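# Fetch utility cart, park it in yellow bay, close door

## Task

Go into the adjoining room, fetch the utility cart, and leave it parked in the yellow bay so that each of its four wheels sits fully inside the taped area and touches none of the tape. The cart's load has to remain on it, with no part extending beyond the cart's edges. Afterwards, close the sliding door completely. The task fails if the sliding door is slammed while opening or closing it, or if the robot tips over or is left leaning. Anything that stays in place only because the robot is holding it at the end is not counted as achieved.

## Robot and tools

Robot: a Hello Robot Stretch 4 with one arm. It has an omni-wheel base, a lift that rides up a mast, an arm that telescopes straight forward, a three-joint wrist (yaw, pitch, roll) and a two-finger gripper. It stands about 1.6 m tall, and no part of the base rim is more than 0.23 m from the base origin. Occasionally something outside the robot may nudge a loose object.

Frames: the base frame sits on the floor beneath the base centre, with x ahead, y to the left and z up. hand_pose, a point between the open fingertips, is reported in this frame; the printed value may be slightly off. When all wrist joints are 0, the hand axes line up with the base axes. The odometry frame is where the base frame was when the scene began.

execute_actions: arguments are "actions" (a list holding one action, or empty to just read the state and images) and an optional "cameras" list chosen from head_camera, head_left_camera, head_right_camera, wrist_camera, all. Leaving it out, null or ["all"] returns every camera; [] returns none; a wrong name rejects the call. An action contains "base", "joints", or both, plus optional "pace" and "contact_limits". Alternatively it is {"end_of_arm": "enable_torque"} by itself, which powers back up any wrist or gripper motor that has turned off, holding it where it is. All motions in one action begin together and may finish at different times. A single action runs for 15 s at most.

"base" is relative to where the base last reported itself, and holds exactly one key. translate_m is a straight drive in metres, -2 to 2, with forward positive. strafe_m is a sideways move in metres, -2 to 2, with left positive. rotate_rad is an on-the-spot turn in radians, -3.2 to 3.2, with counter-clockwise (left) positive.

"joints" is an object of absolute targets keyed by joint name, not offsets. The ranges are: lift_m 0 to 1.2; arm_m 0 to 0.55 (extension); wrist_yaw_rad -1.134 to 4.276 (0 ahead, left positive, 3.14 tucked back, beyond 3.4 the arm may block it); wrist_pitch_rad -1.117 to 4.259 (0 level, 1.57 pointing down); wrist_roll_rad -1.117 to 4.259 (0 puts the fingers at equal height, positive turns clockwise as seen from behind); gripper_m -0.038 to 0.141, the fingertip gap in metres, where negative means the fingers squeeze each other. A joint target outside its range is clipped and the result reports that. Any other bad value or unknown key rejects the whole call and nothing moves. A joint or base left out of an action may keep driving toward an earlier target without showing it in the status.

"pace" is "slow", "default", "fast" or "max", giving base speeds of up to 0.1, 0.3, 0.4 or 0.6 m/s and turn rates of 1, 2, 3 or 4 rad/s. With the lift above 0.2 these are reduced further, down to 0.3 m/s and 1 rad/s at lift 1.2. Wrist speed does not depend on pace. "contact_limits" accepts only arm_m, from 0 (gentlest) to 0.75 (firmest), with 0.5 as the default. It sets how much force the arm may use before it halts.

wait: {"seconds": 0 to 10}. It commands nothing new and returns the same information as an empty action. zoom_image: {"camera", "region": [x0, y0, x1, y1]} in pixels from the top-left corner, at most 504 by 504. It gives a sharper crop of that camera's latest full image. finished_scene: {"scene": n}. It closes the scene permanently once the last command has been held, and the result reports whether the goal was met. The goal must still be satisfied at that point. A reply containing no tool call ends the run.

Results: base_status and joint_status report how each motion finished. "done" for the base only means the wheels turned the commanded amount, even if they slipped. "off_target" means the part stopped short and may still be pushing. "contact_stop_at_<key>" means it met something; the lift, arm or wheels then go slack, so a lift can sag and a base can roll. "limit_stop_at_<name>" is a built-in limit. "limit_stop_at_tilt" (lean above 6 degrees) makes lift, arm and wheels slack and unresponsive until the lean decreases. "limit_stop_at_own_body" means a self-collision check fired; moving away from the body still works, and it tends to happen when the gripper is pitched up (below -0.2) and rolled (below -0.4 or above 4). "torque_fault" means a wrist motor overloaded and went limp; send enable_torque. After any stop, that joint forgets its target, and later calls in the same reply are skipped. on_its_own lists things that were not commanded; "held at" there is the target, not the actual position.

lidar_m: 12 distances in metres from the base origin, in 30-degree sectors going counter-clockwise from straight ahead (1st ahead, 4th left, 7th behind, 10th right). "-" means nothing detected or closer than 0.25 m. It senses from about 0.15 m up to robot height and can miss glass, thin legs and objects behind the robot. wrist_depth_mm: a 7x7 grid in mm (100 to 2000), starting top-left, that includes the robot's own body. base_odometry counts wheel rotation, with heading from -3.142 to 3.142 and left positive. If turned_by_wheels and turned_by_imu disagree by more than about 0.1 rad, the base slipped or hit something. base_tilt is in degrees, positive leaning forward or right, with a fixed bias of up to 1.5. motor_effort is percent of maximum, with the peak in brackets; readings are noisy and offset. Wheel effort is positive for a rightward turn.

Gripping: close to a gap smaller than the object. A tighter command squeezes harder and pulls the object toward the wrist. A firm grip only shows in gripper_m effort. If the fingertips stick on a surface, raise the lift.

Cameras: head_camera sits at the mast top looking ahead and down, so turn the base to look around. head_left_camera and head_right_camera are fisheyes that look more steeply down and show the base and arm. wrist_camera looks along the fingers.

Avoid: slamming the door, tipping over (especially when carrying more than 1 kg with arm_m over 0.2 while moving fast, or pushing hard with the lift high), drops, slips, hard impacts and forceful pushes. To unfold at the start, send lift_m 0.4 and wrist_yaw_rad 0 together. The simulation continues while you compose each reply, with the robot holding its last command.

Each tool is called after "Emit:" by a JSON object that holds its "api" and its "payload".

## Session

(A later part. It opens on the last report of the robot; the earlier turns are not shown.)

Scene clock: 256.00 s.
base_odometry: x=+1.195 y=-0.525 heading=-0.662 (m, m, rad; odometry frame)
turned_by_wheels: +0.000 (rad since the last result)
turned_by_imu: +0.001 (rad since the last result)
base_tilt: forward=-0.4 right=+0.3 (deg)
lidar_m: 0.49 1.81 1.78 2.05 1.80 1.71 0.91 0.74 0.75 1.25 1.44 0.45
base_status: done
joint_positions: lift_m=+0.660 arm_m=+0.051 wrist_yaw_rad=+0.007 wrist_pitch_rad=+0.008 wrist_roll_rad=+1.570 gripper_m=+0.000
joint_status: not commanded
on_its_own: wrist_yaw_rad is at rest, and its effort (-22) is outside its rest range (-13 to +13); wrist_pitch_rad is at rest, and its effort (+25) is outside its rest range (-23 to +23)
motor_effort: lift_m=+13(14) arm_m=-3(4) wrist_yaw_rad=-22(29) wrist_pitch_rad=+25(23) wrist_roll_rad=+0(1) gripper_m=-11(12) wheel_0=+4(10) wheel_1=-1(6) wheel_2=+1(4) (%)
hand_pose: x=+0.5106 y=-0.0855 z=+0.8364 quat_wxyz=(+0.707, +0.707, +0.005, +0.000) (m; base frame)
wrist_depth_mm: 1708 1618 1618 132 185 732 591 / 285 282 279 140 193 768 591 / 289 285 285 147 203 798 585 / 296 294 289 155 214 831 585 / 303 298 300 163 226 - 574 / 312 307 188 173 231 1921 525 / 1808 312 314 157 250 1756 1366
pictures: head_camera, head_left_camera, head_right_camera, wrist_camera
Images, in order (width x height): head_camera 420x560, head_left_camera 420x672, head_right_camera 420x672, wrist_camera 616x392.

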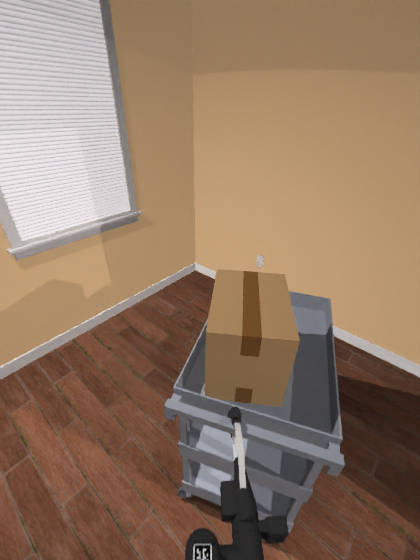

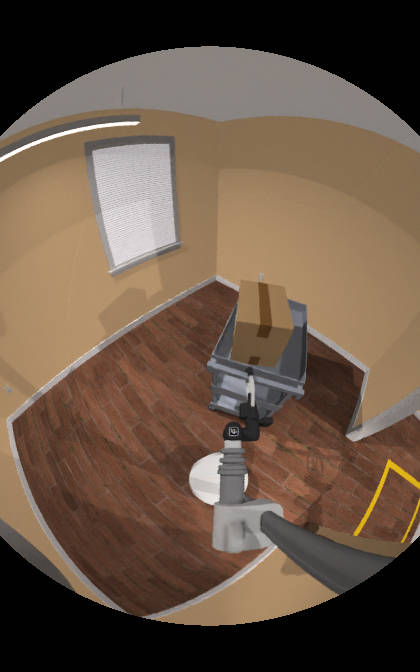

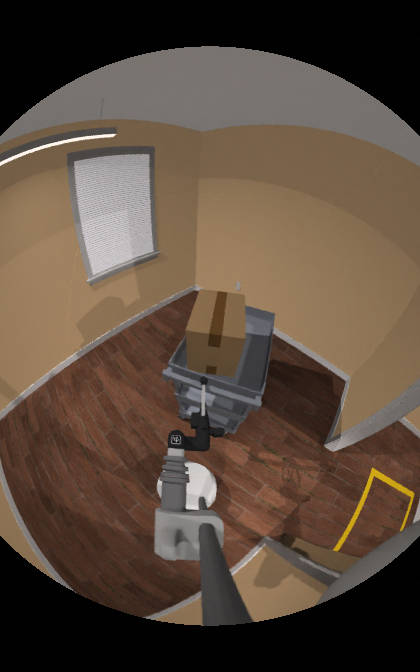

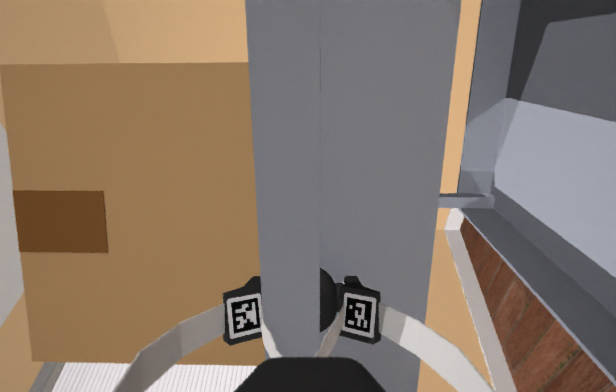

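Emit:
{"api": "execute_actions", "payload": {"actions": [{"joints":{"gripper_m":-0.03}}], "cameras": []}}

Emit:
{"api": "execute_actions", "payload": {"actions": [{"base":{"strafe_m":0.8},"pace":"slow"}]}}

Scene clock: 272.17 s.
base_odometry: x=+1.195 y=-0.525 heading=-0.662 (m, m, rad; odometry frame)
turned_by_wheels: +0.000 (rad since the last result)
turned_by_imu: -0.001 (rad since the last result)
base_tilt: forward=-0.5 right=+0.2 (deg)
lidar_m: 0.46 1.80 1.80 2.06 1.81 1.75 0.94 0.74 0.76 1.25 1.42 0.43
base_status: not commanded
joint_positions: lift_m=+0.660 arm_m=+0.051 wrist_yaw_rad=+0.003 wrist_pitch_rad=+0.007 wrist_roll_rad=+1.570 gripper_m=-0.030
joint_status: all done
on_its_own: wrist_pitch_rad is at rest, and its effort (+26) is outside its rest range (-23 to +23)
motor_effort: lift_m=+13(14) arm_m=-3(3) wrist_yaw_rad=-10(22) wrist_pitch_rad=+26(22) wrist_roll_rad=+0(0) gripper_m=-19(20) wheel_0=+1(4) wheel_1=-1(1) wheel_2=+1(1) (%)
hand_pose: x=+0.5102 y=-0.0867 z=+0.8364 quat_wxyz=(+0.707, +0.707, +0.004, -0.002) (m; base frame)
wrist_depth_mm: 1618 1661 1576 128 181 723 585 / 281 278 274 134 189 768 585 / 285 283 278 141 198 798 585 / 290 287 286 148 208 809 585 / 297 291 290 155 220 - 585 / 301 298 183 163 183 1921 535 / 1756 301 303 148 244 1661 1366
pictures: none
No camera images: the call's "cameras" was empty. Leave "cameras" out to get every camera's image.

action 0: "base": strafe_m = 0.8 would last too long for one action: at the pace "slow" strafe_m can be at most 0.78 in either direction: name a faster pace, or command the rest in another action

Emit:
{"api": "execute_actions", "payload": {"actions": [{"base":{"strafe_m":0.75},"pace":"slow"}]}}

Scene clock: 288.83 s.
base_odometry: x=+1.657 y=+0.066 heading=-0.663 (m, m, rad; odometry frame)
turned_by_wheels: -0.001 (rad since the last result)
turned_by_imu: -0.015 (rad since the last result)
base_tilt: forward=-0.5 right=+0.3 (deg)
lidar_m: 0.50 1.27 1.23 1.40 1.30 1.31 1.46 1.31 1.31 1.97 0.38 0.34
base_status: done
joint_positions: lift_m=+0.660 arm_m=+0.051 wrist_yaw_rad=-0.017 wrist_pitch_rad=+0.004 wrist_roll_rad=+1.569 gripper_m=-0.030
joint_status: not commanded
on_its_own: wrist_yaw_rad is at rest, and its effort (+45) is outside its rest range (-13 to +13); wrist_pitch_rad is at rest, and its effort (+33) is outside its rest range (-23 to +23)
motor_effort: lift_m=+13(13) arm_m=-4(3) wrist_yaw_rad=+45(62) wrist_pitch_rad=+33(32) wrist_roll_rad=+3(3) gripper_m=-14(19) wheel_0=-7(14) wheel_1=+1(7) wheel_2=-6(6) (%)
hand_pose: x=+0.5085 y=-0.0922 z=+0.8374 quat_wxyz=(+0.708, +0.706, -0.004, -0.007) (m; base frame)
wrist_depth_mm: - - - - - - - / - - - - 105 105 500 / - - - - 122 121 480 / 282 - - - 151 158 1397 / 1661 1618 - 202 200 1618 1366 / 1430 1464 - 196 182 353 349 / 1281 1255 1205 110 1229 1205 1255
pictures: head_camera, head_left_camera, head_right_camera, wrist_camera
Images, in order (width x height): head_camera 420x560, head_left_camera 420x672, head_right_camera 420x672, wrist_camera 616x392.

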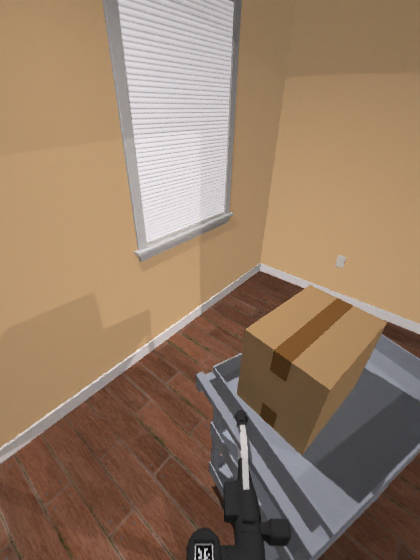

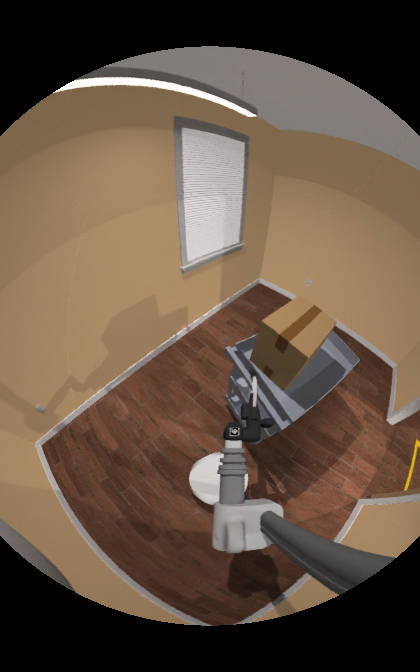

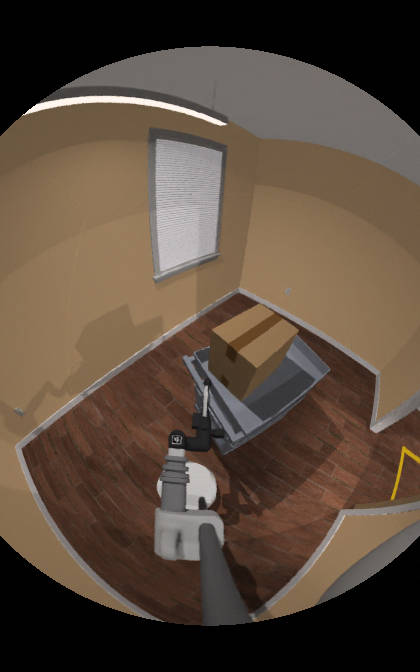

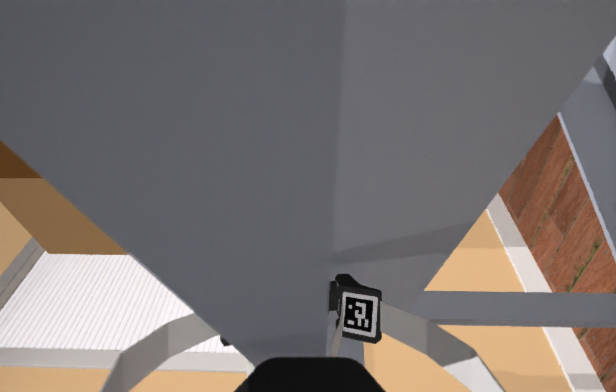

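Emit:
{"api": "execute_actions", "payload": {"actions": [{"joints":{"gripper_m":0.13}}], "cameras": []}}

Emit:
{"api": "execute_actions", "payload": {"actions": [{"base":{"strafe_m":0.38}}], "cameras": []}}

Emit:
{"api": "execute_actions", "payload": {"actions": [{"base":{"translate_m":0.2}}], "cameras": []}}

Emit:
{"api": "execute_actions", "payload": {"actions": [{"base":{"rotate_rad":-0.75},"pace":"slow"}]}}

Scene clock: 306.87 s.
base_odometry: x=+1.657 y=+0.066 heading=-0.663 (m, m, rad; odometry frame)
turned_by_wheels: +0.000 (rad since the last result)
turned_by_imu: -0.001 (rad since the last result)
base_tilt: forward=-0.4 right=+0.2 (deg)
lidar_m: 0.50 1.25 1.25 1.42 1.29 1.29 1.49 1.34 1.32 2.01 0.41 0.34
base_status: not commanded
joint_positions: lift_m=+0.660 arm_m=+0.050 wrist_yaw_rad=-0.012 wrist_pitch_rad=+0.002 wrist_roll_rad=+1.569 gripper_m=+0.130
joint_status: all done
on_its_own: wrist_yaw_rad is at rest, and its effort (+32) is outside its rest range (-13 to +13); wrist_pitch_rad is at rest, and its effort (+37) is outside its rest range (-23 to +23)
motor_effort: lift_m=+14(13) arm_m=-2(3) wrist_yaw_rad=+32(45) wrist_pitch_rad=+37(38) wrist_roll_rad=+4(4) gripper_m=-2(19) wheel_0=-5(7) wheel_1=+1(1) wheel_2=-6(6) (%)
hand_pose: x=+0.5088 y=-0.0909 z=+0.8379 quat_wxyz=(+0.708, +0.706, -0.003, -0.005) (m; base frame)
wrist_depth_mm: - - - - - - - / - - - - 107 106 504 / 250 - - - 126 125 492 / 285 - - - 159 175 1366 / 1576 1537 - 215 212 1576 1366 / 1464 1464 165 192 266 362 366 / 1255 1229 1229 114 1229 1229 1229
pictures: none
No camera images: the call's "cameras" was empty. Leave "cameras" out to get every camera's image.

Scene clock: 309.47 s.
base_odometry: x=+1.891 y=+0.365 heading=-0.663 (m, m, rad; odometry frame)
turned_by_wheels: +0.000 (rad since the last result)
turned_by_imu: -0.003 (rad since the last result)
base_tilt: forward=-0.4 right=+0.2 (deg)
lidar_m: 1.18 0.97 0.96 1.08 1.06 1.04 1.18 1.62 1.61 1.97 0.55 0.60
base_status: done
joint_positions: lift_m=+0.660 arm_m=+0.050 wrist_yaw_rad=+0.000 wrist_pitch_rad=+0.018 wrist_roll_rad=+1.570 gripper_m=+0.130
joint_status: not commanded
motor_effort: lift_m=+16(16) arm_m=-3(3) wrist_yaw_rad=-2(44) wrist_pitch_rad=-7(40) wrist_roll_rad=+0(4) gripper_m=-2(2) wheel_0=+1(17) wheel_1=+0(12) wheel_2=+1(5) (%)
hand_pose: x=+0.5098 y=-0.0874 z=+0.8331 quat_wxyz=(+0.707, +0.707, +0.006, -0.006) (m; base frame)
wrist_depth_mm: - - - - - 1983 1336 / - - - - - 1921 1336 / 1708 1708 1708 1708 1708 1661 1336 / 1464 1430 1397 1366 1397 1464 1281 / 1255 1205 1205 1255 1255 1205 1160 / 1078 1008 216 1042 1025 211 1060 / 946 917 946 143 931 931 931
pictures: none
No camera images: the call's "cameras" was empty. Leave "cameras" out to get every camera's image.

Scene clock: 311.53 s.
base_odometry: x=+2.048 y=+0.242 heading=-0.662 (m, m, rad; odometry frame)
turned_by_wheels: +0.000 (rad since the last result)
turned_by_imu: -0.001 (rad since the last result)
base_tilt: forward=-0.4 right=+0.2 (deg)
lidar_m: 1.04 0.84 0.82 0.95 1.18 1.19 1.36 1.76 1.73 0.48 0.46 0.50
base_status: done
joint_positions: lift_m=+0.660 arm_m=+0.050 wrist_yaw_rad=+0.000 wrist_pitch_rad=+0.018 wrist_roll_rad=+1.570 gripper_m=+0.130
joint_status: not commanded
motor_effort: lift_m=+16(16) arm_m=-3(3) wrist_yaw_rad=-2(2) wrist_pitch_rad=-8(8) wrist_roll_rad=+0(1) gripper_m=-1(1) wheel_0=+2(6) wheel_1=+3(5) wheel_2=+0(11) (%)
hand_pose: x=+0.5098 y=-0.0874 z=+0.8331 quat_wxyz=(+0.707, +0.707, +0.006, -0.006) (m; base frame)
wrist_depth_mm: - - - - - 1983 1308 / 1921 1808 1808 1863 1756 1808 1281 / 1499 1464 1430 1464 1499 1464 1281 / 1229 1229 1205 1205 1182 1205 1160 / 1060 1042 1060 1042 1042 1060 1042 / 904 866 214 917 917 211 904 / 831 798 809 143 809 788 798
pictures: none
No camera images: the call's "cameras" was empty. Leave "cameras" out to get every camera's image.

Scene clock: 313.53 s.
base_odometry: x=+2.048 y=+0.242 heading=-1.412 (m, m, rad; odometry frame)
turned_by_wheels: -0.749 (rad since the last result)
turned_by_imu: -0.754 (rad since the last result)
base_tilt: forward=-0.5 right=+0.2 (deg)
lidar_m: 0.50 1.24 0.89 0.82 0.85 1.15 1.21 1.25 1.69 1.72 1.79 0.46
base_status: done
joint_positions: lift_m=+0.660 arm_m=+0.050 wrist_yaw_rad=+0.000 wrist_pitch_rad=+0.018 wrist_roll_rad=+1.570 gripper_m=+0.130
joint_status: not commanded
motor_effort: lift_m=+16(16) arm_m=-2(3) wrist_yaw_rad=-2(2) wrist_pitch_rad=-5(7) wrist_roll_rad=+1(1) gripper_m=-1(1) wheel_0=+3(5) wheel_1=+3(9) wheel_2=+3(6) (%)
hand_pose: x=+0.5098 y=-0.0874 z=+0.8331 quat_wxyz=(+0.707, +0.707, +0.006, -0.006) (m; base frame)
wrist_depth_mm: 301 298 298 211 215 759 564 / 304 301 301 221 227 809 564 / 312 310 309 231 237 831 564 / 319 315 315 243 250 788 569 / 327 322 320 256 265 1808 554 / - 327 215 268 271 211 504 / - - - 143 322 1708 1255
pictures: head_camera, head_left_camera, head_right_camera, wrist_camera
Images, in order (width x height): head_camera 420x560, head_left_camera 420x672, head_right_camera 420x672, wrist_camera 616x392.

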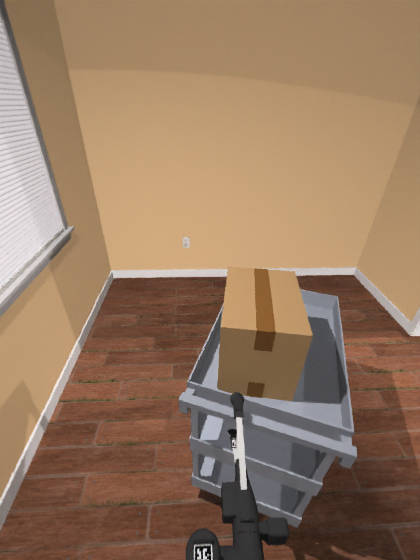

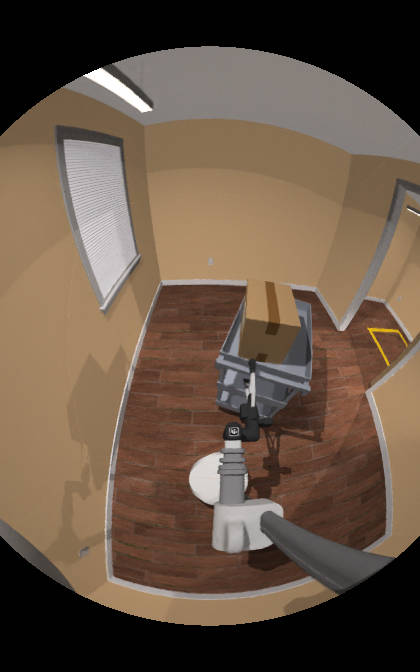

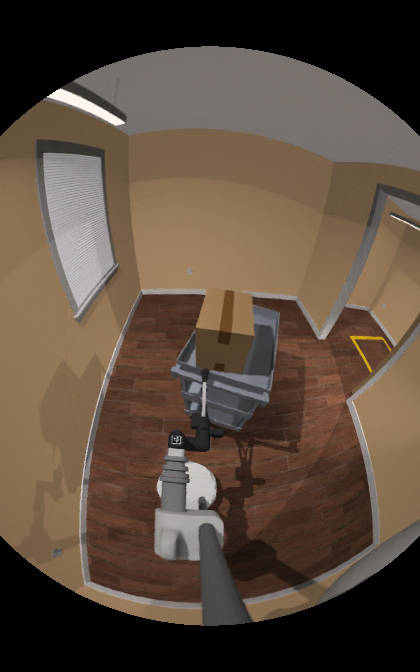

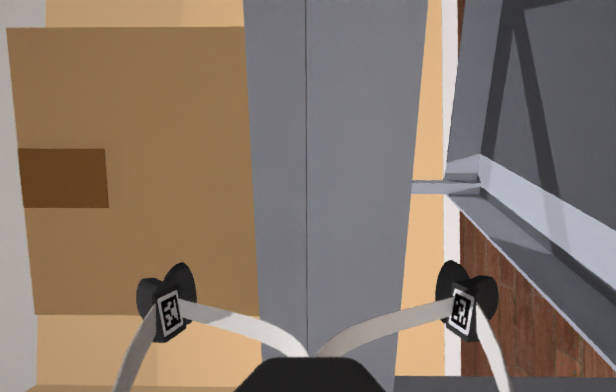

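Emit:
{"api": "execute_actions", "payload": {"actions": [{"joints":{"gripper_m":-0.02}}], "cameras": []}}

Emit:
{"api": "execute_actions", "payload": {"actions": [{"base":{"strafe_m":0.4},"pace":"slow"}], "cameras": []}}

Emit:
{"api": "execute_actions", "payload": {"actions": [{"base":{"rotate_rad":-0.5},"pace":"slow"}]}}

Scene clock: 333.67 s.
base_odometry: x=+2.048 y=+0.242 heading=-1.412 (m, m, rad; odometry frame)
turned_by_wheels: +0.000 (rad since the last result)
turned_by_imu: -0.002 (rad since the last result)
base_tilt: forward=-0.5 right=+0.2 (deg)
lidar_m: 0.51 1.24 0.88 0.83 0.86 1.15 1.19 1.26 1.69 1.74 1.80 0.47
base_status: not commanded
joint_positions: lift_m=+0.660 arm_m=+0.050 wrist_yaw_rad=+0.006 wrist_pitch_rad=+0.005 wrist_roll_rad=+1.570 gripper_m=-0.019
joint_status: all done
on_its_own: wrist_yaw_rad is at rest, and its effort (-18) is outside its rest range (-13 to +13); wrist_pitch_rad is at rest, and its effort (+30) is outside its rest range (-23 to +23)
motor_effort: lift_m=+16(16) arm_m=-2(3) wrist_yaw_rad=-18(20) wrist_pitch_rad=+30(33) wrist_roll_rad=-1(1) gripper_m=-23(22) wheel_0=+3(3) wheel_1=+3(3) wheel_2=+3(3) (%)
hand_pose: x=+0.5103 y=-0.0858 z=+0.8369 quat_wxyz=(+0.707, +0.707, +0.004, +0.000) (m; base frame)
wrist_depth_mm: 298 296 293 154 207 750 585 / 303 298 298 162 216 788 591 / 309 304 303 170 228 820 591 / 317 314 309 179 239 831 591 / 325 320 317 188 253 - 559 / - 324 185 198 185 - 1308 / - 155 - 204 282 319 1336
pictures: none
No camera images: the call's "cameras" was empty. Leave "cameras" out to get every camera's image.

Scene clock: 338.80 s.
base_odometry: x=+2.443 y=+0.305 heading=-1.412 (m, m, rad; odometry frame)
turned_by_wheels: -0.001 (rad since the last result)
turned_by_imu: -0.006 (rad since the last result)
base_tilt: forward=-0.5 right=+0.2 (deg)
lidar_m: 0.51 0.67 0.46 0.42 0.44 0.64 1.21 1.24 1.68 2.13 0.38 0.38
base_status: done
joint_positions: lift_m=+0.660 arm_m=+0.050 wrist_yaw_rad=-0.005 wrist_pitch_rad=+0.006 wrist_roll_rad=+1.570 gripper_m=-0.019
joint_status: not commanded
on_its_own: wrist_pitch_rad is at rest, and its effort (+28) is outside its rest range (-23 to +23)
motor_effort: lift_m=+16(16) arm_m=-3(2) wrist_yaw_rad=+13(29) wrist_pitch_rad=+28(29) wrist_roll_rad=+0(1) gripper_m=-19(25) wheel_0=-5(11) wheel_1=+1(3) wheel_2=-2(4) (%)
hand_pose: x=+0.5094 y=-0.0890 z=+0.8367 quat_wxyz=(+0.707, +0.707, +0.000, -0.004) (m; base frame)
wrist_depth_mm: 233 231 229 150 152 157 591 / 254 251 244 109 169 676 591 / 276 273 267 124 189 1921 549 / 304 298 294 142 216 - 504 / - 329 329 166 253 - 1366 / - - 185 200 185 345 343 / 1537 156 1464 213 1537 347 1308
pictures: none
No camera images: the call's "cameras" was empty. Leave "cameras" out to get every camera's image.

Scene clock: 340.50 s.
base_odometry: x=+2.443 y=+0.306 heading=-1.912 (m, m, rad; odometry frame)
turned_by_wheels: -0.499 (rad since the last result)
turned_by_imu: -0.502 (rad since the last result)
base_tilt: forward=-0.4 right=+0.2 (deg)
lidar_m: 0.44 1.78 0.67 0.44 0.43 0.45 0.64 1.21 1.26 1.76 2.12 0.50
base_status: done
joint_positions: lift_m=+0.660 arm_m=+0.050 wrist_yaw_rad=-0.001 wrist_pitch_rad=+0.006 wrist_roll_rad=+1.570 gripper_m=-0.019
joint_status: not commanded
on_its_own: wrist_pitch_rad is at rest, and its effort (+28) is outside its rest range (-23 to +23)
motor_effort: lift_m=+16(16) arm_m=-2(3) wrist_yaw_rad=+1(49) wrist_pitch_rad=+28(29) wrist_roll_rad=+0(2) gripper_m=-17(19) wheel_0=+2(14) wheel_1=+4(5) wheel_2=+1(13) (%)
hand_pose: x=+0.5097 y=-0.0877 z=+0.8367 quat_wxyz=(+0.707, +0.707, +0.002, -0.002) (m; base frame)
wrist_depth_mm: - - - 193 252 - 535 / - - - 191 251 1921 585 / - 338 332 188 248 820 585 / 332 327 324 187 247 854 591 / 319 312 310 186 243 831 580 / 304 301 185 183 184 831 585 / 294 163 286 183 239 615 554
pictures: head_camera, head_left_camera, head_right_camera, wrist_camera
Images, in order (width x height): head_camera 420x560, head_left_camera 420x672, head_right_camera 420x672, wrist_camera 616x392.

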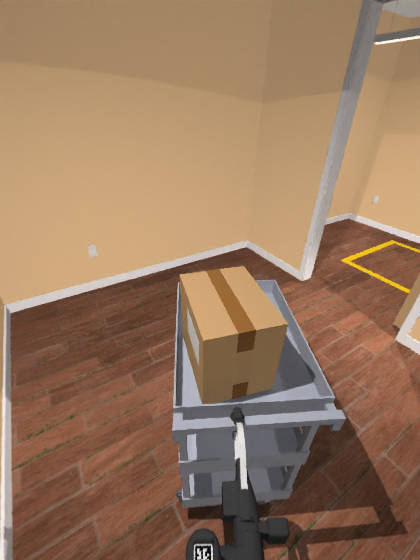

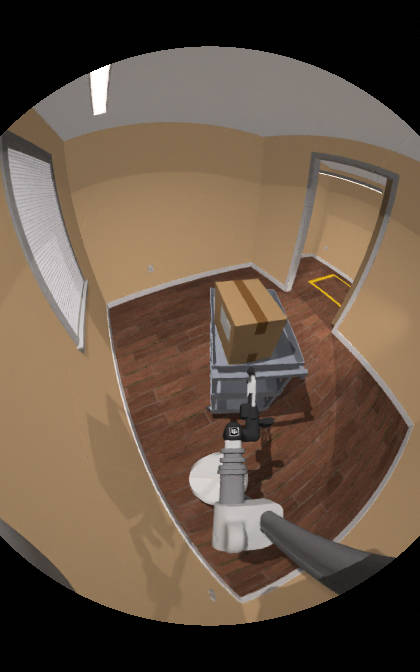

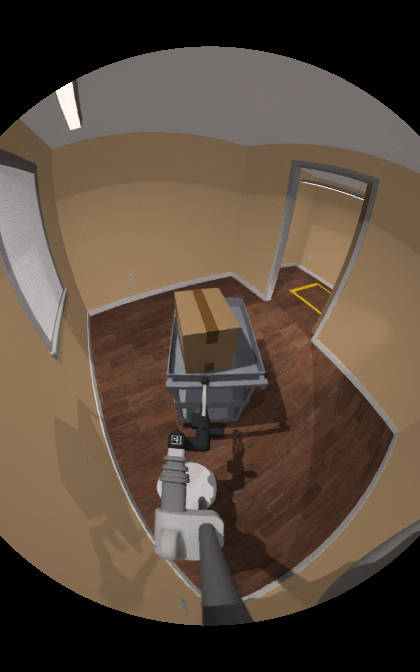

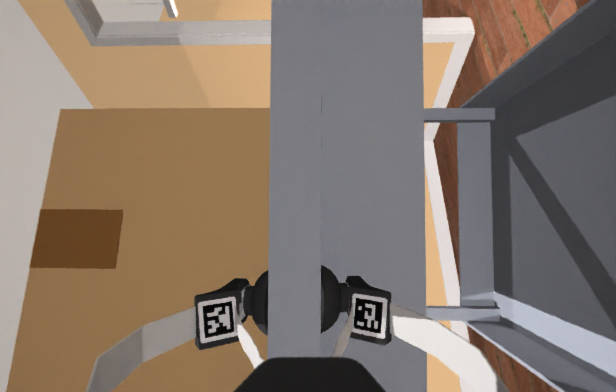

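Emit:
{"api": "execute_actions", "payload": {"actions": [{"base":{"translate_m":0.35},"pace":"slow"}], "cameras": []}}

Emit:
{"api": "execute_actions", "payload": {"actions": [{"base":{"strafe_m":0.3},"pace":"slow"}], "cameras": []}}

Emit:
{"api": "execute_actions", "payload": {"actions": [{"base":{"rotate_rad":-0.45},"pace":"slow"}]}}

Scene clock: 354.93 s.
base_odometry: x=+2.326 y=-0.024 heading=-1.912 (m, m, rad; odometry frame)
turned_by_wheels: +0.000 (rad since the last result)
turned_by_imu: -0.005 (rad since the last result)
base_tilt: forward=-0.4 right=+0.2 (deg)
lidar_m: 0.44 2.18 0.85 0.65 0.60 0.64 0.88 1.53 1.60 2.05 1.96 0.47
base_status: done
joint_positions: lift_m=+0.660 arm_m=+0.050 wrist_yaw_rad=-0.005 wrist_pitch_rad=+0.003 wrist_roll_rad=+1.570 gripper_m=-0.020
joint_status: not commanded
on_its_own: wrist_pitch_rad is at rest, and its effort (+37) is outside its rest range (-23 to +23)
motor_effort: lift_m=+16(16) arm_m=-1(2) wrist_yaw_rad=+13(26) wrist_pitch_rad=+37(36) wrist_roll_rad=-1(0) gripper_m=-13(15) wheel_0=-1(6) wheel_1=+2(8) wheel_2=-5(13) (%)
hand_pose: x=+0.5091 y=-0.0889 z=+0.8374 quat_wxyz=(+0.707, +0.707, -0.001, -0.003) (m; base frame)
wrist_depth_mm: 1983 1983 1983 148 204 750 597 / 301 298 296 152 208 778 597 / 300 294 293 156 212 788 597 / 296 293 291 159 216 820 585 / 294 291 289 163 223 820 585 / 291 291 184 167 183 1983 559 / 291 287 287 168 234 1661 1366
pictures: none
No camera images: the call's "cameras" was empty. Leave "cameras" out to get every camera's image.

Scene clock: 359.07 s.
base_odometry: x=+2.608 y=-0.125 heading=-1.912 (m, m, rad; odometry frame)
turned_by_wheels: +0.000 (rad since the last result)
turned_by_imu: -0.004 (rad since the last result)
base_tilt: forward=-0.3 right=+0.2 (deg)
lidar_m: 0.47 1.59 0.54 0.38 0.36 0.37 0.54 1.42 1.74 2.32 0.41 0.38
base_status: done
joint_positions: lift_m=+0.660 arm_m=+0.050 wrist_yaw_rad=-0.002 wrist_pitch_rad=+0.000 wrist_roll_rad=+1.571 gripper_m=-0.020
joint_status: not commanded
on_its_own: wrist_pitch_rad is at rest, and its effort (+42) is outside its rest range (-23 to +23)
motor_effort: lift_m=+16(16) arm_m=-1(1) wrist_yaw_rad=+5(25) wrist_pitch_rad=+42(43) wrist_roll_rad=-2(3) gripper_m=-15(20) wheel_0=-6(12) wheel_1=+0(7) wheel_2=+1(4) (%)
hand_pose: x=+0.5093 y=-0.0881 z=+0.8382 quat_wxyz=(+0.707, +0.707, -0.001, -0.001) (m; base frame)
wrist_depth_mm: 231 229 228 148 148 148 603 / 246 243 239 104 160 164 603 / 259 257 253 111 176 691 597 / 278 274 271 123 192 1808 539 / 298 293 290 138 214 1921 1397 / 1983 1921 184 156 230 1808 1366 / 1863 1708 1808 165 270 309 315
pictures: none
No camera images: the call's "cameras" was empty. Leave "cameras" out to get every camera's image.

Scene clock: 360.73 s.
base_odometry: x=+2.608 y=-0.125 heading=-2.362 (m, m, rad; odometry frame)
turned_by_wheels: -0.449 (rad since the last result)
turned_by_imu: -0.452 (rad since the last result)
base_tilt: forward=-0.4 right=+0.3 (deg)
lidar_m: 0.41 2.09 1.09 0.51 0.38 0.35 0.39 0.57 1.67 1.81 2.24 0.49
base_status: done
joint_positions: lift_m=+0.660 arm_m=+0.050 wrist_yaw_rad=+0.000 wrist_pitch_rad=+0.001 wrist_roll_rad=+1.570 gripper_m=-0.020
joint_status: not commanded
on_its_own: wrist_pitch_rad is at rest, and its effort (+40) is outside its rest range (-23 to +23)
motor_effort: lift_m=+16(16) arm_m=+0(0) wrist_yaw_rad=-3(52) wrist_pitch_rad=+40(44) wrist_roll_rad=+0(2) gripper_m=-12(17) wheel_0=+4(15) wheel_1=+2(7) wheel_2=+2(12) (%)
hand_pose: x=+0.5095 y=-0.0874 z=+0.8380 quat_wxyz=(+0.707, +0.707, +0.001, +0.000) (m; base frame)
wrist_depth_mm: 1921 - - 196 257 - 1366 / - - - 190 251 - 554 / - 342 338 184 245 820 597 / - 325 320 180 238 854 603 / 310 304 303 175 231 820 597 / 291 291 184 171 225 788 597 / 276 268 271 166 219 732 591
pictures: head_camera, head_left_camera, head_right_camera, wrist_camera
Images, in order (width x height): head_camera 420x560, head_left_camera 420x672, head_right_camera 420x672, wrist_camera 616x392.

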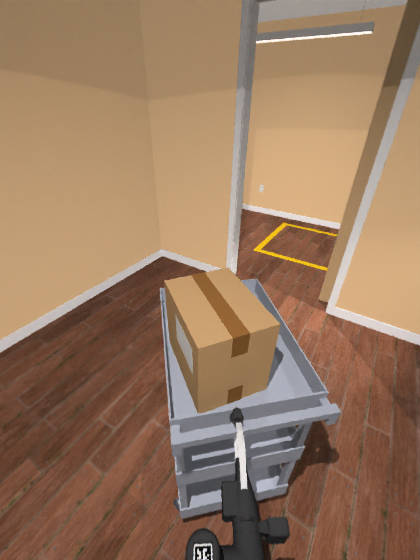

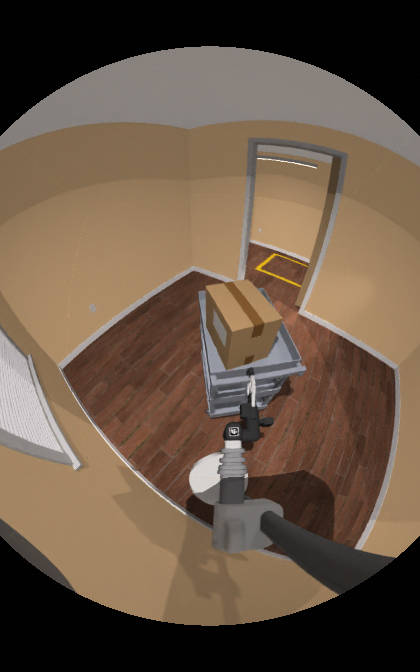

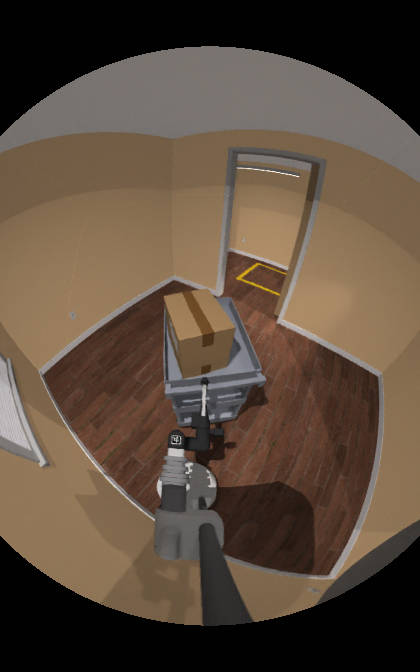

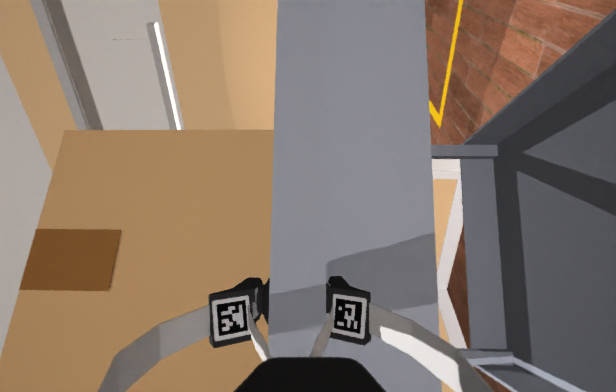

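Emit:
{"api": "execute_actions", "payload": {"actions": [{"base":{"translate_m":0.45},"pace":"slow"}], "cameras": []}}

Emit:
{"api": "execute_actions", "payload": {"actions": [{"base":{"strafe_m":0.3},"pace":"slow"}], "cameras": []}}

Emit:
{"api": "execute_actions", "payload": {"actions": [{"base":{"rotate_rad":-0.4},"pace":"slow"}]}}

Scene clock: 378.07 s.
base_odometry: x=+2.288 y=-0.441 heading=-2.362 (m, m, rad; odometry frame)
turned_by_wheels: +0.000 (rad since the last result)
turned_by_imu: -0.007 (rad since the last result)
base_tilt: forward=-0.4 right=+0.2 (deg)
lidar_m: 0.40 1.81 1.79 1.00 0.73 0.73 0.79 1.14 1.93 2.04 1.88 0.48
base_status: done
joint_positions: lift_m=+0.660 arm_m=+0.050 wrist_yaw_rad=-0.006 wrist_pitch_rad=+0.001 wrist_roll_rad=+1.570 gripper_m=-0.020
joint_status: not commanded
on_its_own: wrist_yaw_rad is at rest, and its effort (+15) is outside its rest range (-13 to +13); wrist_pitch_rad is at rest, and its effort (+41) is outside its rest range (-23 to +23)
motor_effort: lift_m=+16(16) arm_m=-1(0) wrist_yaw_rad=+15(19) wrist_pitch_rad=+41(40) wrist_roll_rad=-1(1) gripper_m=-11(13) wheel_0=-1(6) wheel_1=+2(5) wheel_2=-6(11) (%)
hand_pose: x=+0.5089 y=-0.0892 z=+0.8379 quat_wxyz=(+0.707, +0.707, -0.002, -0.003) (m; base frame)
wrist_depth_mm: - - - 200 263 - 1366 / - - - 193 255 - 554 / 1808 349 340 187 247 831 603 / 1863 327 322 182 240 854 603 / 310 304 303 176 231 820 597 / 290 289 185 170 224 798 597 / 274 268 268 165 217 732 591
pictures: none
No camera images: the call's "cameras" was empty. Leave "cameras" out to get every camera's image.

Scene clock: 382.20 s.
base_odometry: x=+2.499 y=-0.654 heading=-2.362 (m, m, rad; odometry frame)
turned_by_wheels: +0.000 (rad since the last result)
turned_by_imu: -0.004 (rad since the last result)
base_tilt: forward=-0.4 right=+0.2 (deg)
lidar_m: 0.47 1.60 1.53 0.76 0.57 0.53 0.63 0.89 2.18 2.29 2.07 0.46
base_status: done
joint_positions: lift_m=+0.660 arm_m=+0.050 wrist_yaw_rad=-0.001 wrist_pitch_rad=+0.001 wrist_roll_rad=+1.570 gripper_m=-0.020
joint_status: not commanded
on_its_own: wrist_pitch_rad is at rest, and its effort (+43) is outside its rest range (-23 to +23)
motor_effort: lift_m=+16(16) arm_m=+0(0) wrist_yaw_rad=+0(23) wrist_pitch_rad=+43(40) wrist_roll_rad=-1(1) gripper_m=-18(20) wheel_0=-4(11) wheel_1=+1(2) wheel_2=+1(4) (%)
hand_pose: x=+0.5094 y=-0.0876 z=+0.8381 quat_wxyz=(+0.707, +0.707, +0.000, -0.001) (m; base frame)
wrist_depth_mm: 1708 - - 135 187 732 609 / 285 281 277 140 195 768 597 / 290 285 283 146 202 798 597 / 291 291 285 153 213 820 597 / 297 293 291 160 222 - 585 / 303 298 184 168 229 1921 544 / 1661 155 1661 171 243 1661 1366
pictures: none
No camera images: the call's "cameras" was empty. Leave "cameras" out to get every camera's image.

Scene clock: 383.73 s.
base_odometry: x=+2.499 y=-0.654 heading=-2.762 (m, m, rad; odometry frame)
turned_by_wheels: -0.399 (rad since the last result)
turned_by_imu: -0.401 (rad since the last result)
base_tilt: forward=-0.5 right=+0.2 (deg)
lidar_m: 0.37 0.71 1.56 1.41 0.68 0.53 0.54 0.64 1.05 2.17 2.44 0.51
base_status: done
joint_positions: lift_m=+0.660 arm_m=+0.050 wrist_yaw_rad=+0.002 wrist_pitch_rad=+0.001 wrist_roll_rad=+1.570 gripper_m=-0.020
joint_status: not commanded
on_its_own: wrist_pitch_rad is at rest, and its effort (+44) is outside its rest range (-23 to +23)
motor_effort: lift_m=+16(16) arm_m=+0(1) wrist_yaw_rad=-8(44) wrist_pitch_rad=+44(42) wrist_roll_rad=+1(2) gripper_m=-13(17) wheel_0=+4(12) wheel_1=+5(13) wheel_2=+1(12) (%)
hand_pose: x=+0.5096 y=-0.0868 z=+0.8380 quat_wxyz=(+0.708, +0.707, +0.001, +0.000) (m; base frame)
wrist_depth_mm: 1708 1708 1618 297 304 1576 1281 / 1756 1921 1808 216 285 1756 1366 / 1863 - - 204 265 - 554 / 1921 349 345 193 250 842 597 / 329 315 314 182 237 842 591 / 294 291 184 172 224 809 597 / 272 263 265 163 211 750 591
pictures: head_camera, head_left_camera, head_right_camera, wrist_camera
Images, in order (width x height): head_camera 420x560, head_left_camera 420x672, head_right_camera 420x672, wrist_camera 616x392.

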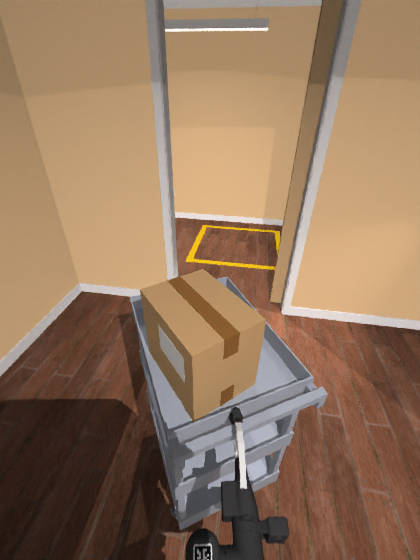

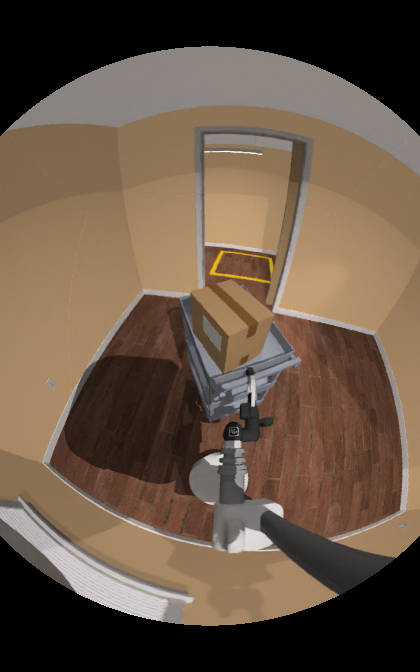

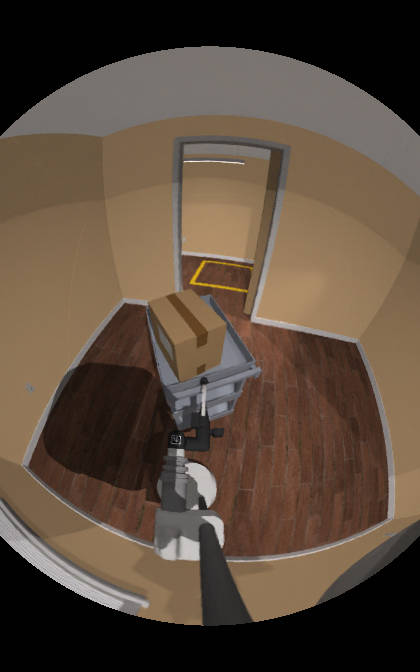

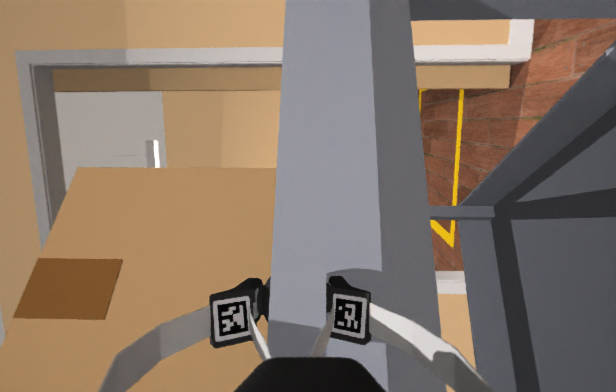

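Emit:
{"api": "execute_actions", "payload": {"actions": [{"base":{"strafe_m":0.3},"pace":"slow"}]}}

Scene clock: 394.37 s.
base_odometry: x=+2.610 y=-0.933 heading=-2.762 (m, m, rad; odometry frame)
turned_by_wheels: -0.001 (rad since the last result)
turned_by_imu: -0.005 (rad since the last result)
base_tilt: forward=-0.4 right=+0.3 (deg)
lidar_m: 0.45 1.54 1.27 1.22 0.59 0.49 0.48 0.55 0.96 2.47 2.51 0.47
base_status: done
joint_positions: lift_m=+0.660 arm_m=+0.050 wrist_yaw_rad=-0.006 wrist_pitch_rad=+0.001 wrist_roll_rad=+1.570 gripper_m=-0.020
joint_status: not commanded
on_its_own: wrist_yaw_rad is at rest, and its effort (+16) is outside its rest range (-13 to +13); wrist_pitch_rad is at rest, and its effort (+41) is outside its rest range (-23 to +23)
motor_effort: lift_m=+16(16) arm_m=+0(0) wrist_yaw_rad=+16(28) wrist_pitch_rad=+41(43) wrist_roll_rad=+1(1) gripper_m=-11(18) wheel_0=-4(10) wheel_1=+3(9) wheel_2=-5(5) (%)
hand_pose: x=+0.5089 y=-0.0892 z=+0.8380 quat_wxyz=(+0.707, +0.707, -0.002, -0.003) (m; base frame)
wrist_depth_mm: 1808 1921 1863 164 220 1808 549 / 1808 - - 165 222 788 597 / 315 307 307 165 222 809 603 / 306 304 301 167 224 831 597 / 298 297 294 167 225 866 597 / 293 293 184 168 226 809 585 / 286 281 279 169 228 1808 554
pictures: head_camera, head_left_camera, head_right_camera, wrist_camera
Images, in order (width x height): head_camera 420x560, head_left_camera 420x672, head_right_camera 420x672, wrist_camera 616x392.

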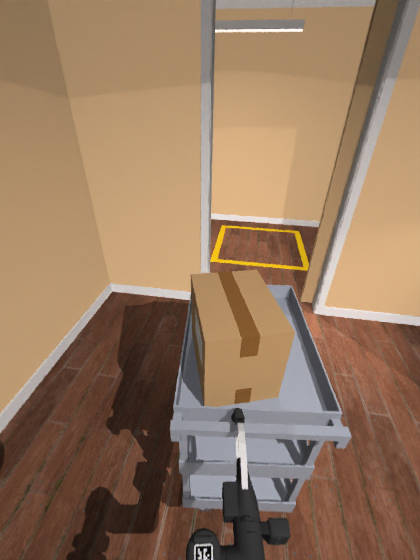

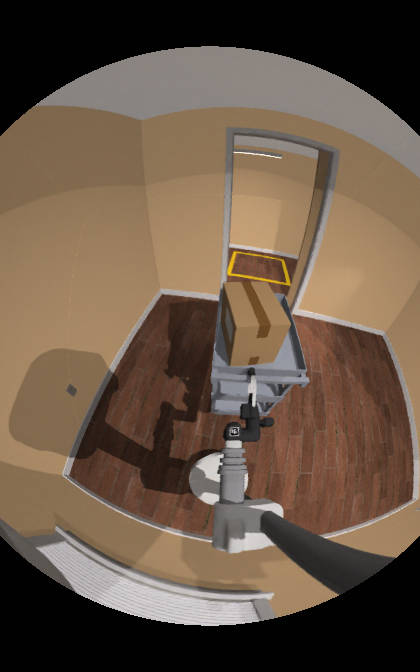

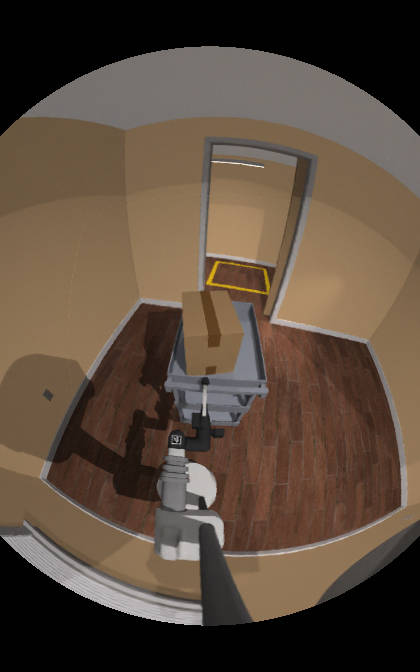

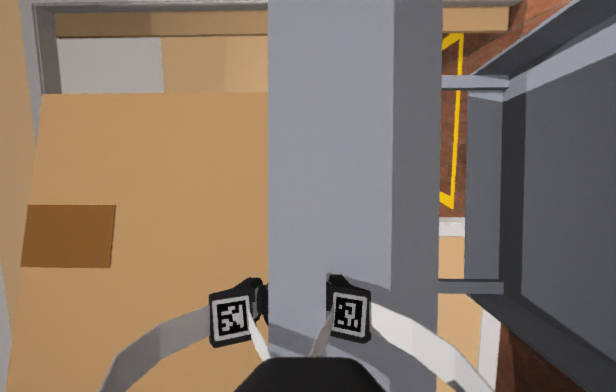

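Emit:
{"api": "execute_actions", "payload": {"actions": [{"base":{"strafe_m":0.12},"pace":"slow"}], "cameras": []}}

Emit:
{"api": "execute_actions", "payload": {"actions": [{"base":{"rotate_rad":-0.19},"pace":"slow"}], "cameras": []}}

Emit:
{"api": "execute_actions", "payload": {"actions": [{"base":{"translate_m":0.3},"pace":"slow"}]}}

Scene clock: 408.03 s.
base_odometry: x=+2.655 y=-1.044 heading=-2.763 (m, m, rad; odometry frame)
turned_by_wheels: -0.001 (rad since the last result)
turned_by_imu: -0.003 (rad since the last result)
base_tilt: forward=-0.4 right=+0.3 (deg)
lidar_m: 0.46 1.41 1.12 1.12 0.60 0.47 0.46 0.52 0.91 2.58 2.54 0.45
base_status: done
joint_positions: lift_m=+0.660 arm_m=+0.050 wrist_yaw_rad=-0.005 wrist_pitch_rad=+0.001 wrist_roll_rad=+1.570 gripper_m=-0.020
joint_status: not commanded
on_its_own: wrist_pitch_rad is at rest, and its effort (+41) is outside its rest range (-23 to +23)
motor_effort: lift_m=+16(16) arm_m=+0(0) wrist_yaw_rad=+13(21) wrist_pitch_rad=+41(40) wrist_roll_rad=+0(1) gripper_m=-12(11) wheel_0=-5(9) wheel_1=+2(2) wheel_2=-4(3) (%)
hand_pose: x=+0.5090 y=-0.0889 z=+0.8380 quat_wxyz=(+0.707, +0.707, -0.001, -0.002) (m; base frame)
wrist_depth_mm: 1808 - - 141 195 741 609 / 291 290 286 145 200 768 597 / 293 291 286 150 207 788 603 / 294 293 290 156 214 842 603 / 296 291 289 160 221 831 597 / 296 296 185 167 225 1863 559 / 1921 293 294 169 237 1756 1366
pictures: none
No camera images: the call's "cameras" was empty. Leave "cameras" out to get every camera's image.

Scene clock: 409.20 s.
base_odometry: x=+2.655 y=-1.044 heading=-2.951 (m, m, rad; odometry frame)
turned_by_wheels: -0.189 (rad since the last result)
turned_by_imu: -0.189 (rad since the last result)
base_tilt: forward=-0.4 right=+0.3 (deg)
lidar_m: 0.43 1.64 1.18 1.13 0.69 0.48 0.46 0.49 0.74 1.97 2.70 0.49
base_status: done
joint_positions: lift_m=+0.660 arm_m=+0.050 wrist_yaw_rad=+0.008 wrist_pitch_rad=+0.001 wrist_roll_rad=+1.570 gripper_m=-0.020
joint_status: not commanded
on_its_own: wrist_yaw_rad is at rest, and its effort (-25) is outside its rest range (-13 to +13); wrist_pitch_rad is at rest, and its effort (+41) is outside its rest range (-23 to +23)
motor_effort: lift_m=+16(16) arm_m=+0(0) wrist_yaw_rad=-25(39) wrist_pitch_rad=+41(44) wrist_roll_rad=-1(1) gripper_m=-13(19) wheel_0=+8(12) wheel_1=+3(8) wheel_2=+7(11) (%)
hand_pose: x=+0.5101 y=-0.0851 z=+0.8381 quat_wxyz=(+0.707, +0.707, +0.003, +0.003) (m; base frame)
wrist_depth_mm: 1921 1921 1863 180 237 1756 1281 / 1863 - - 178 236 1808 580 / 1921 325 325 176 234 842 603 / 319 315 310 175 232 831 597 / 306 301 298 173 229 820 591 / 296 293 185 170 227 768 597 / 283 156 277 169 223 1661 554
pictures: none
No camera images: the call's "cameras" was empty. Leave "cameras" out to get every camera's image.

Scene clock: 413.50 s.
base_odometry: x=+2.360 y=-1.101 heading=-2.951 (m, m, rad; odometry frame)
turned_by_wheels: +0.000 (rad since the last result)
turned_by_imu: -0.002 (rad since the last result)
base_tilt: forward=-0.4 right=+0.2 (deg)
lidar_m: 0.44 1.66 1.17 1.13 1.18 0.81 0.75 0.80 1.15 2.59 2.59 0.47
base_status: done
joint_positions: lift_m=+0.660 arm_m=+0.050 wrist_yaw_rad=-0.001 wrist_pitch_rad=+0.002 wrist_roll_rad=+1.570 gripper_m=-0.020
joint_status: not commanded
on_its_own: wrist_pitch_rad is at rest, and its effort (+39) is outside its rest range (-23 to +23)
motor_effort: lift_m=+16(16) arm_m=+0(0) wrist_yaw_rad=+0(26) wrist_pitch_rad=+39(42) wrist_roll_rad=+1(1) gripper_m=-14(14) wheel_0=+3(10) wheel_1=+3(5) wheel_2=-3(11) (%)
hand_pose: x=+0.5094 y=-0.0877 z=+0.8378 quat_wxyz=(+0.707, +0.707, +0.000, -0.001) (m; base frame)
wrist_depth_mm: 1618 1576 1618 177 236 1499 1229 / 1756 1708 1708 176 235 1618 574 / 1537 329 322 174 233 831 597 / 320 312 310 172 230 820 597 / 304 300 297 171 229 820 597 / 293 290 184 169 224 788 597 / 281 274 276 167 223 707 554
pictures: head_camera, head_left_camera, head_right_camera, wrist_camera
Images, in order (width x height): head_camera 420x560, head_left_camera 420x672, head_right_camera 420x672, wrist_camera 616x392.

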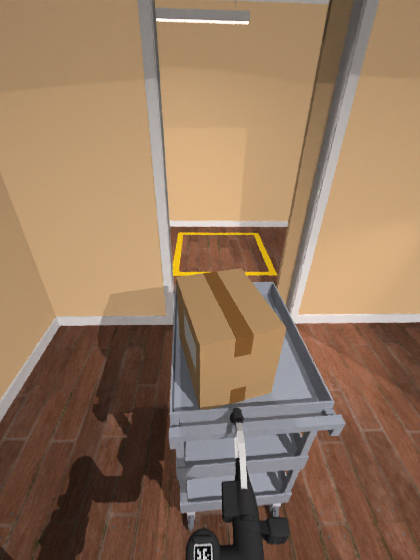

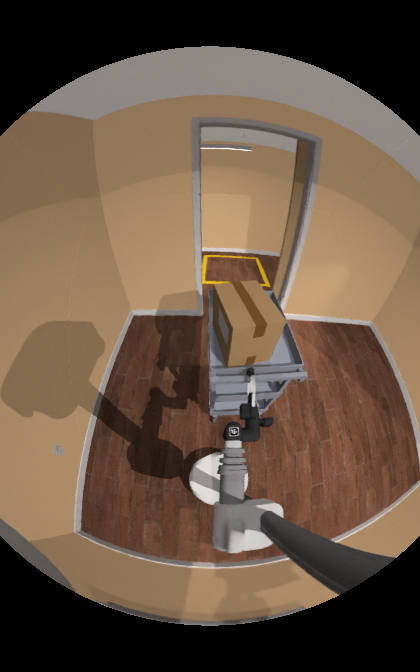

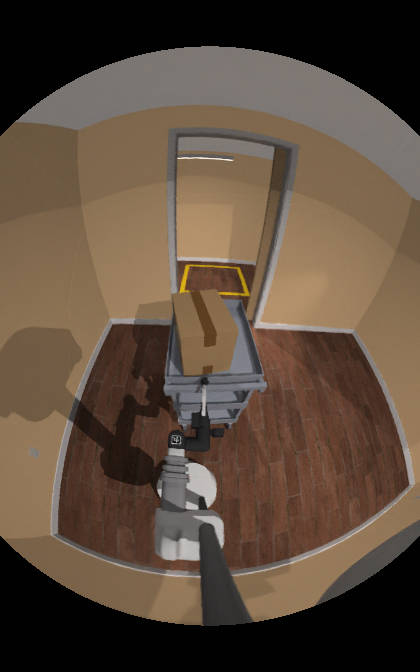

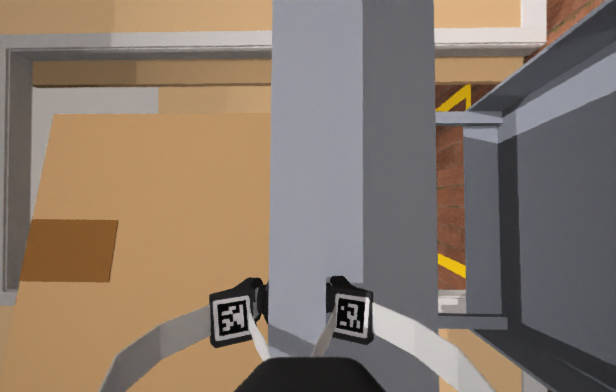

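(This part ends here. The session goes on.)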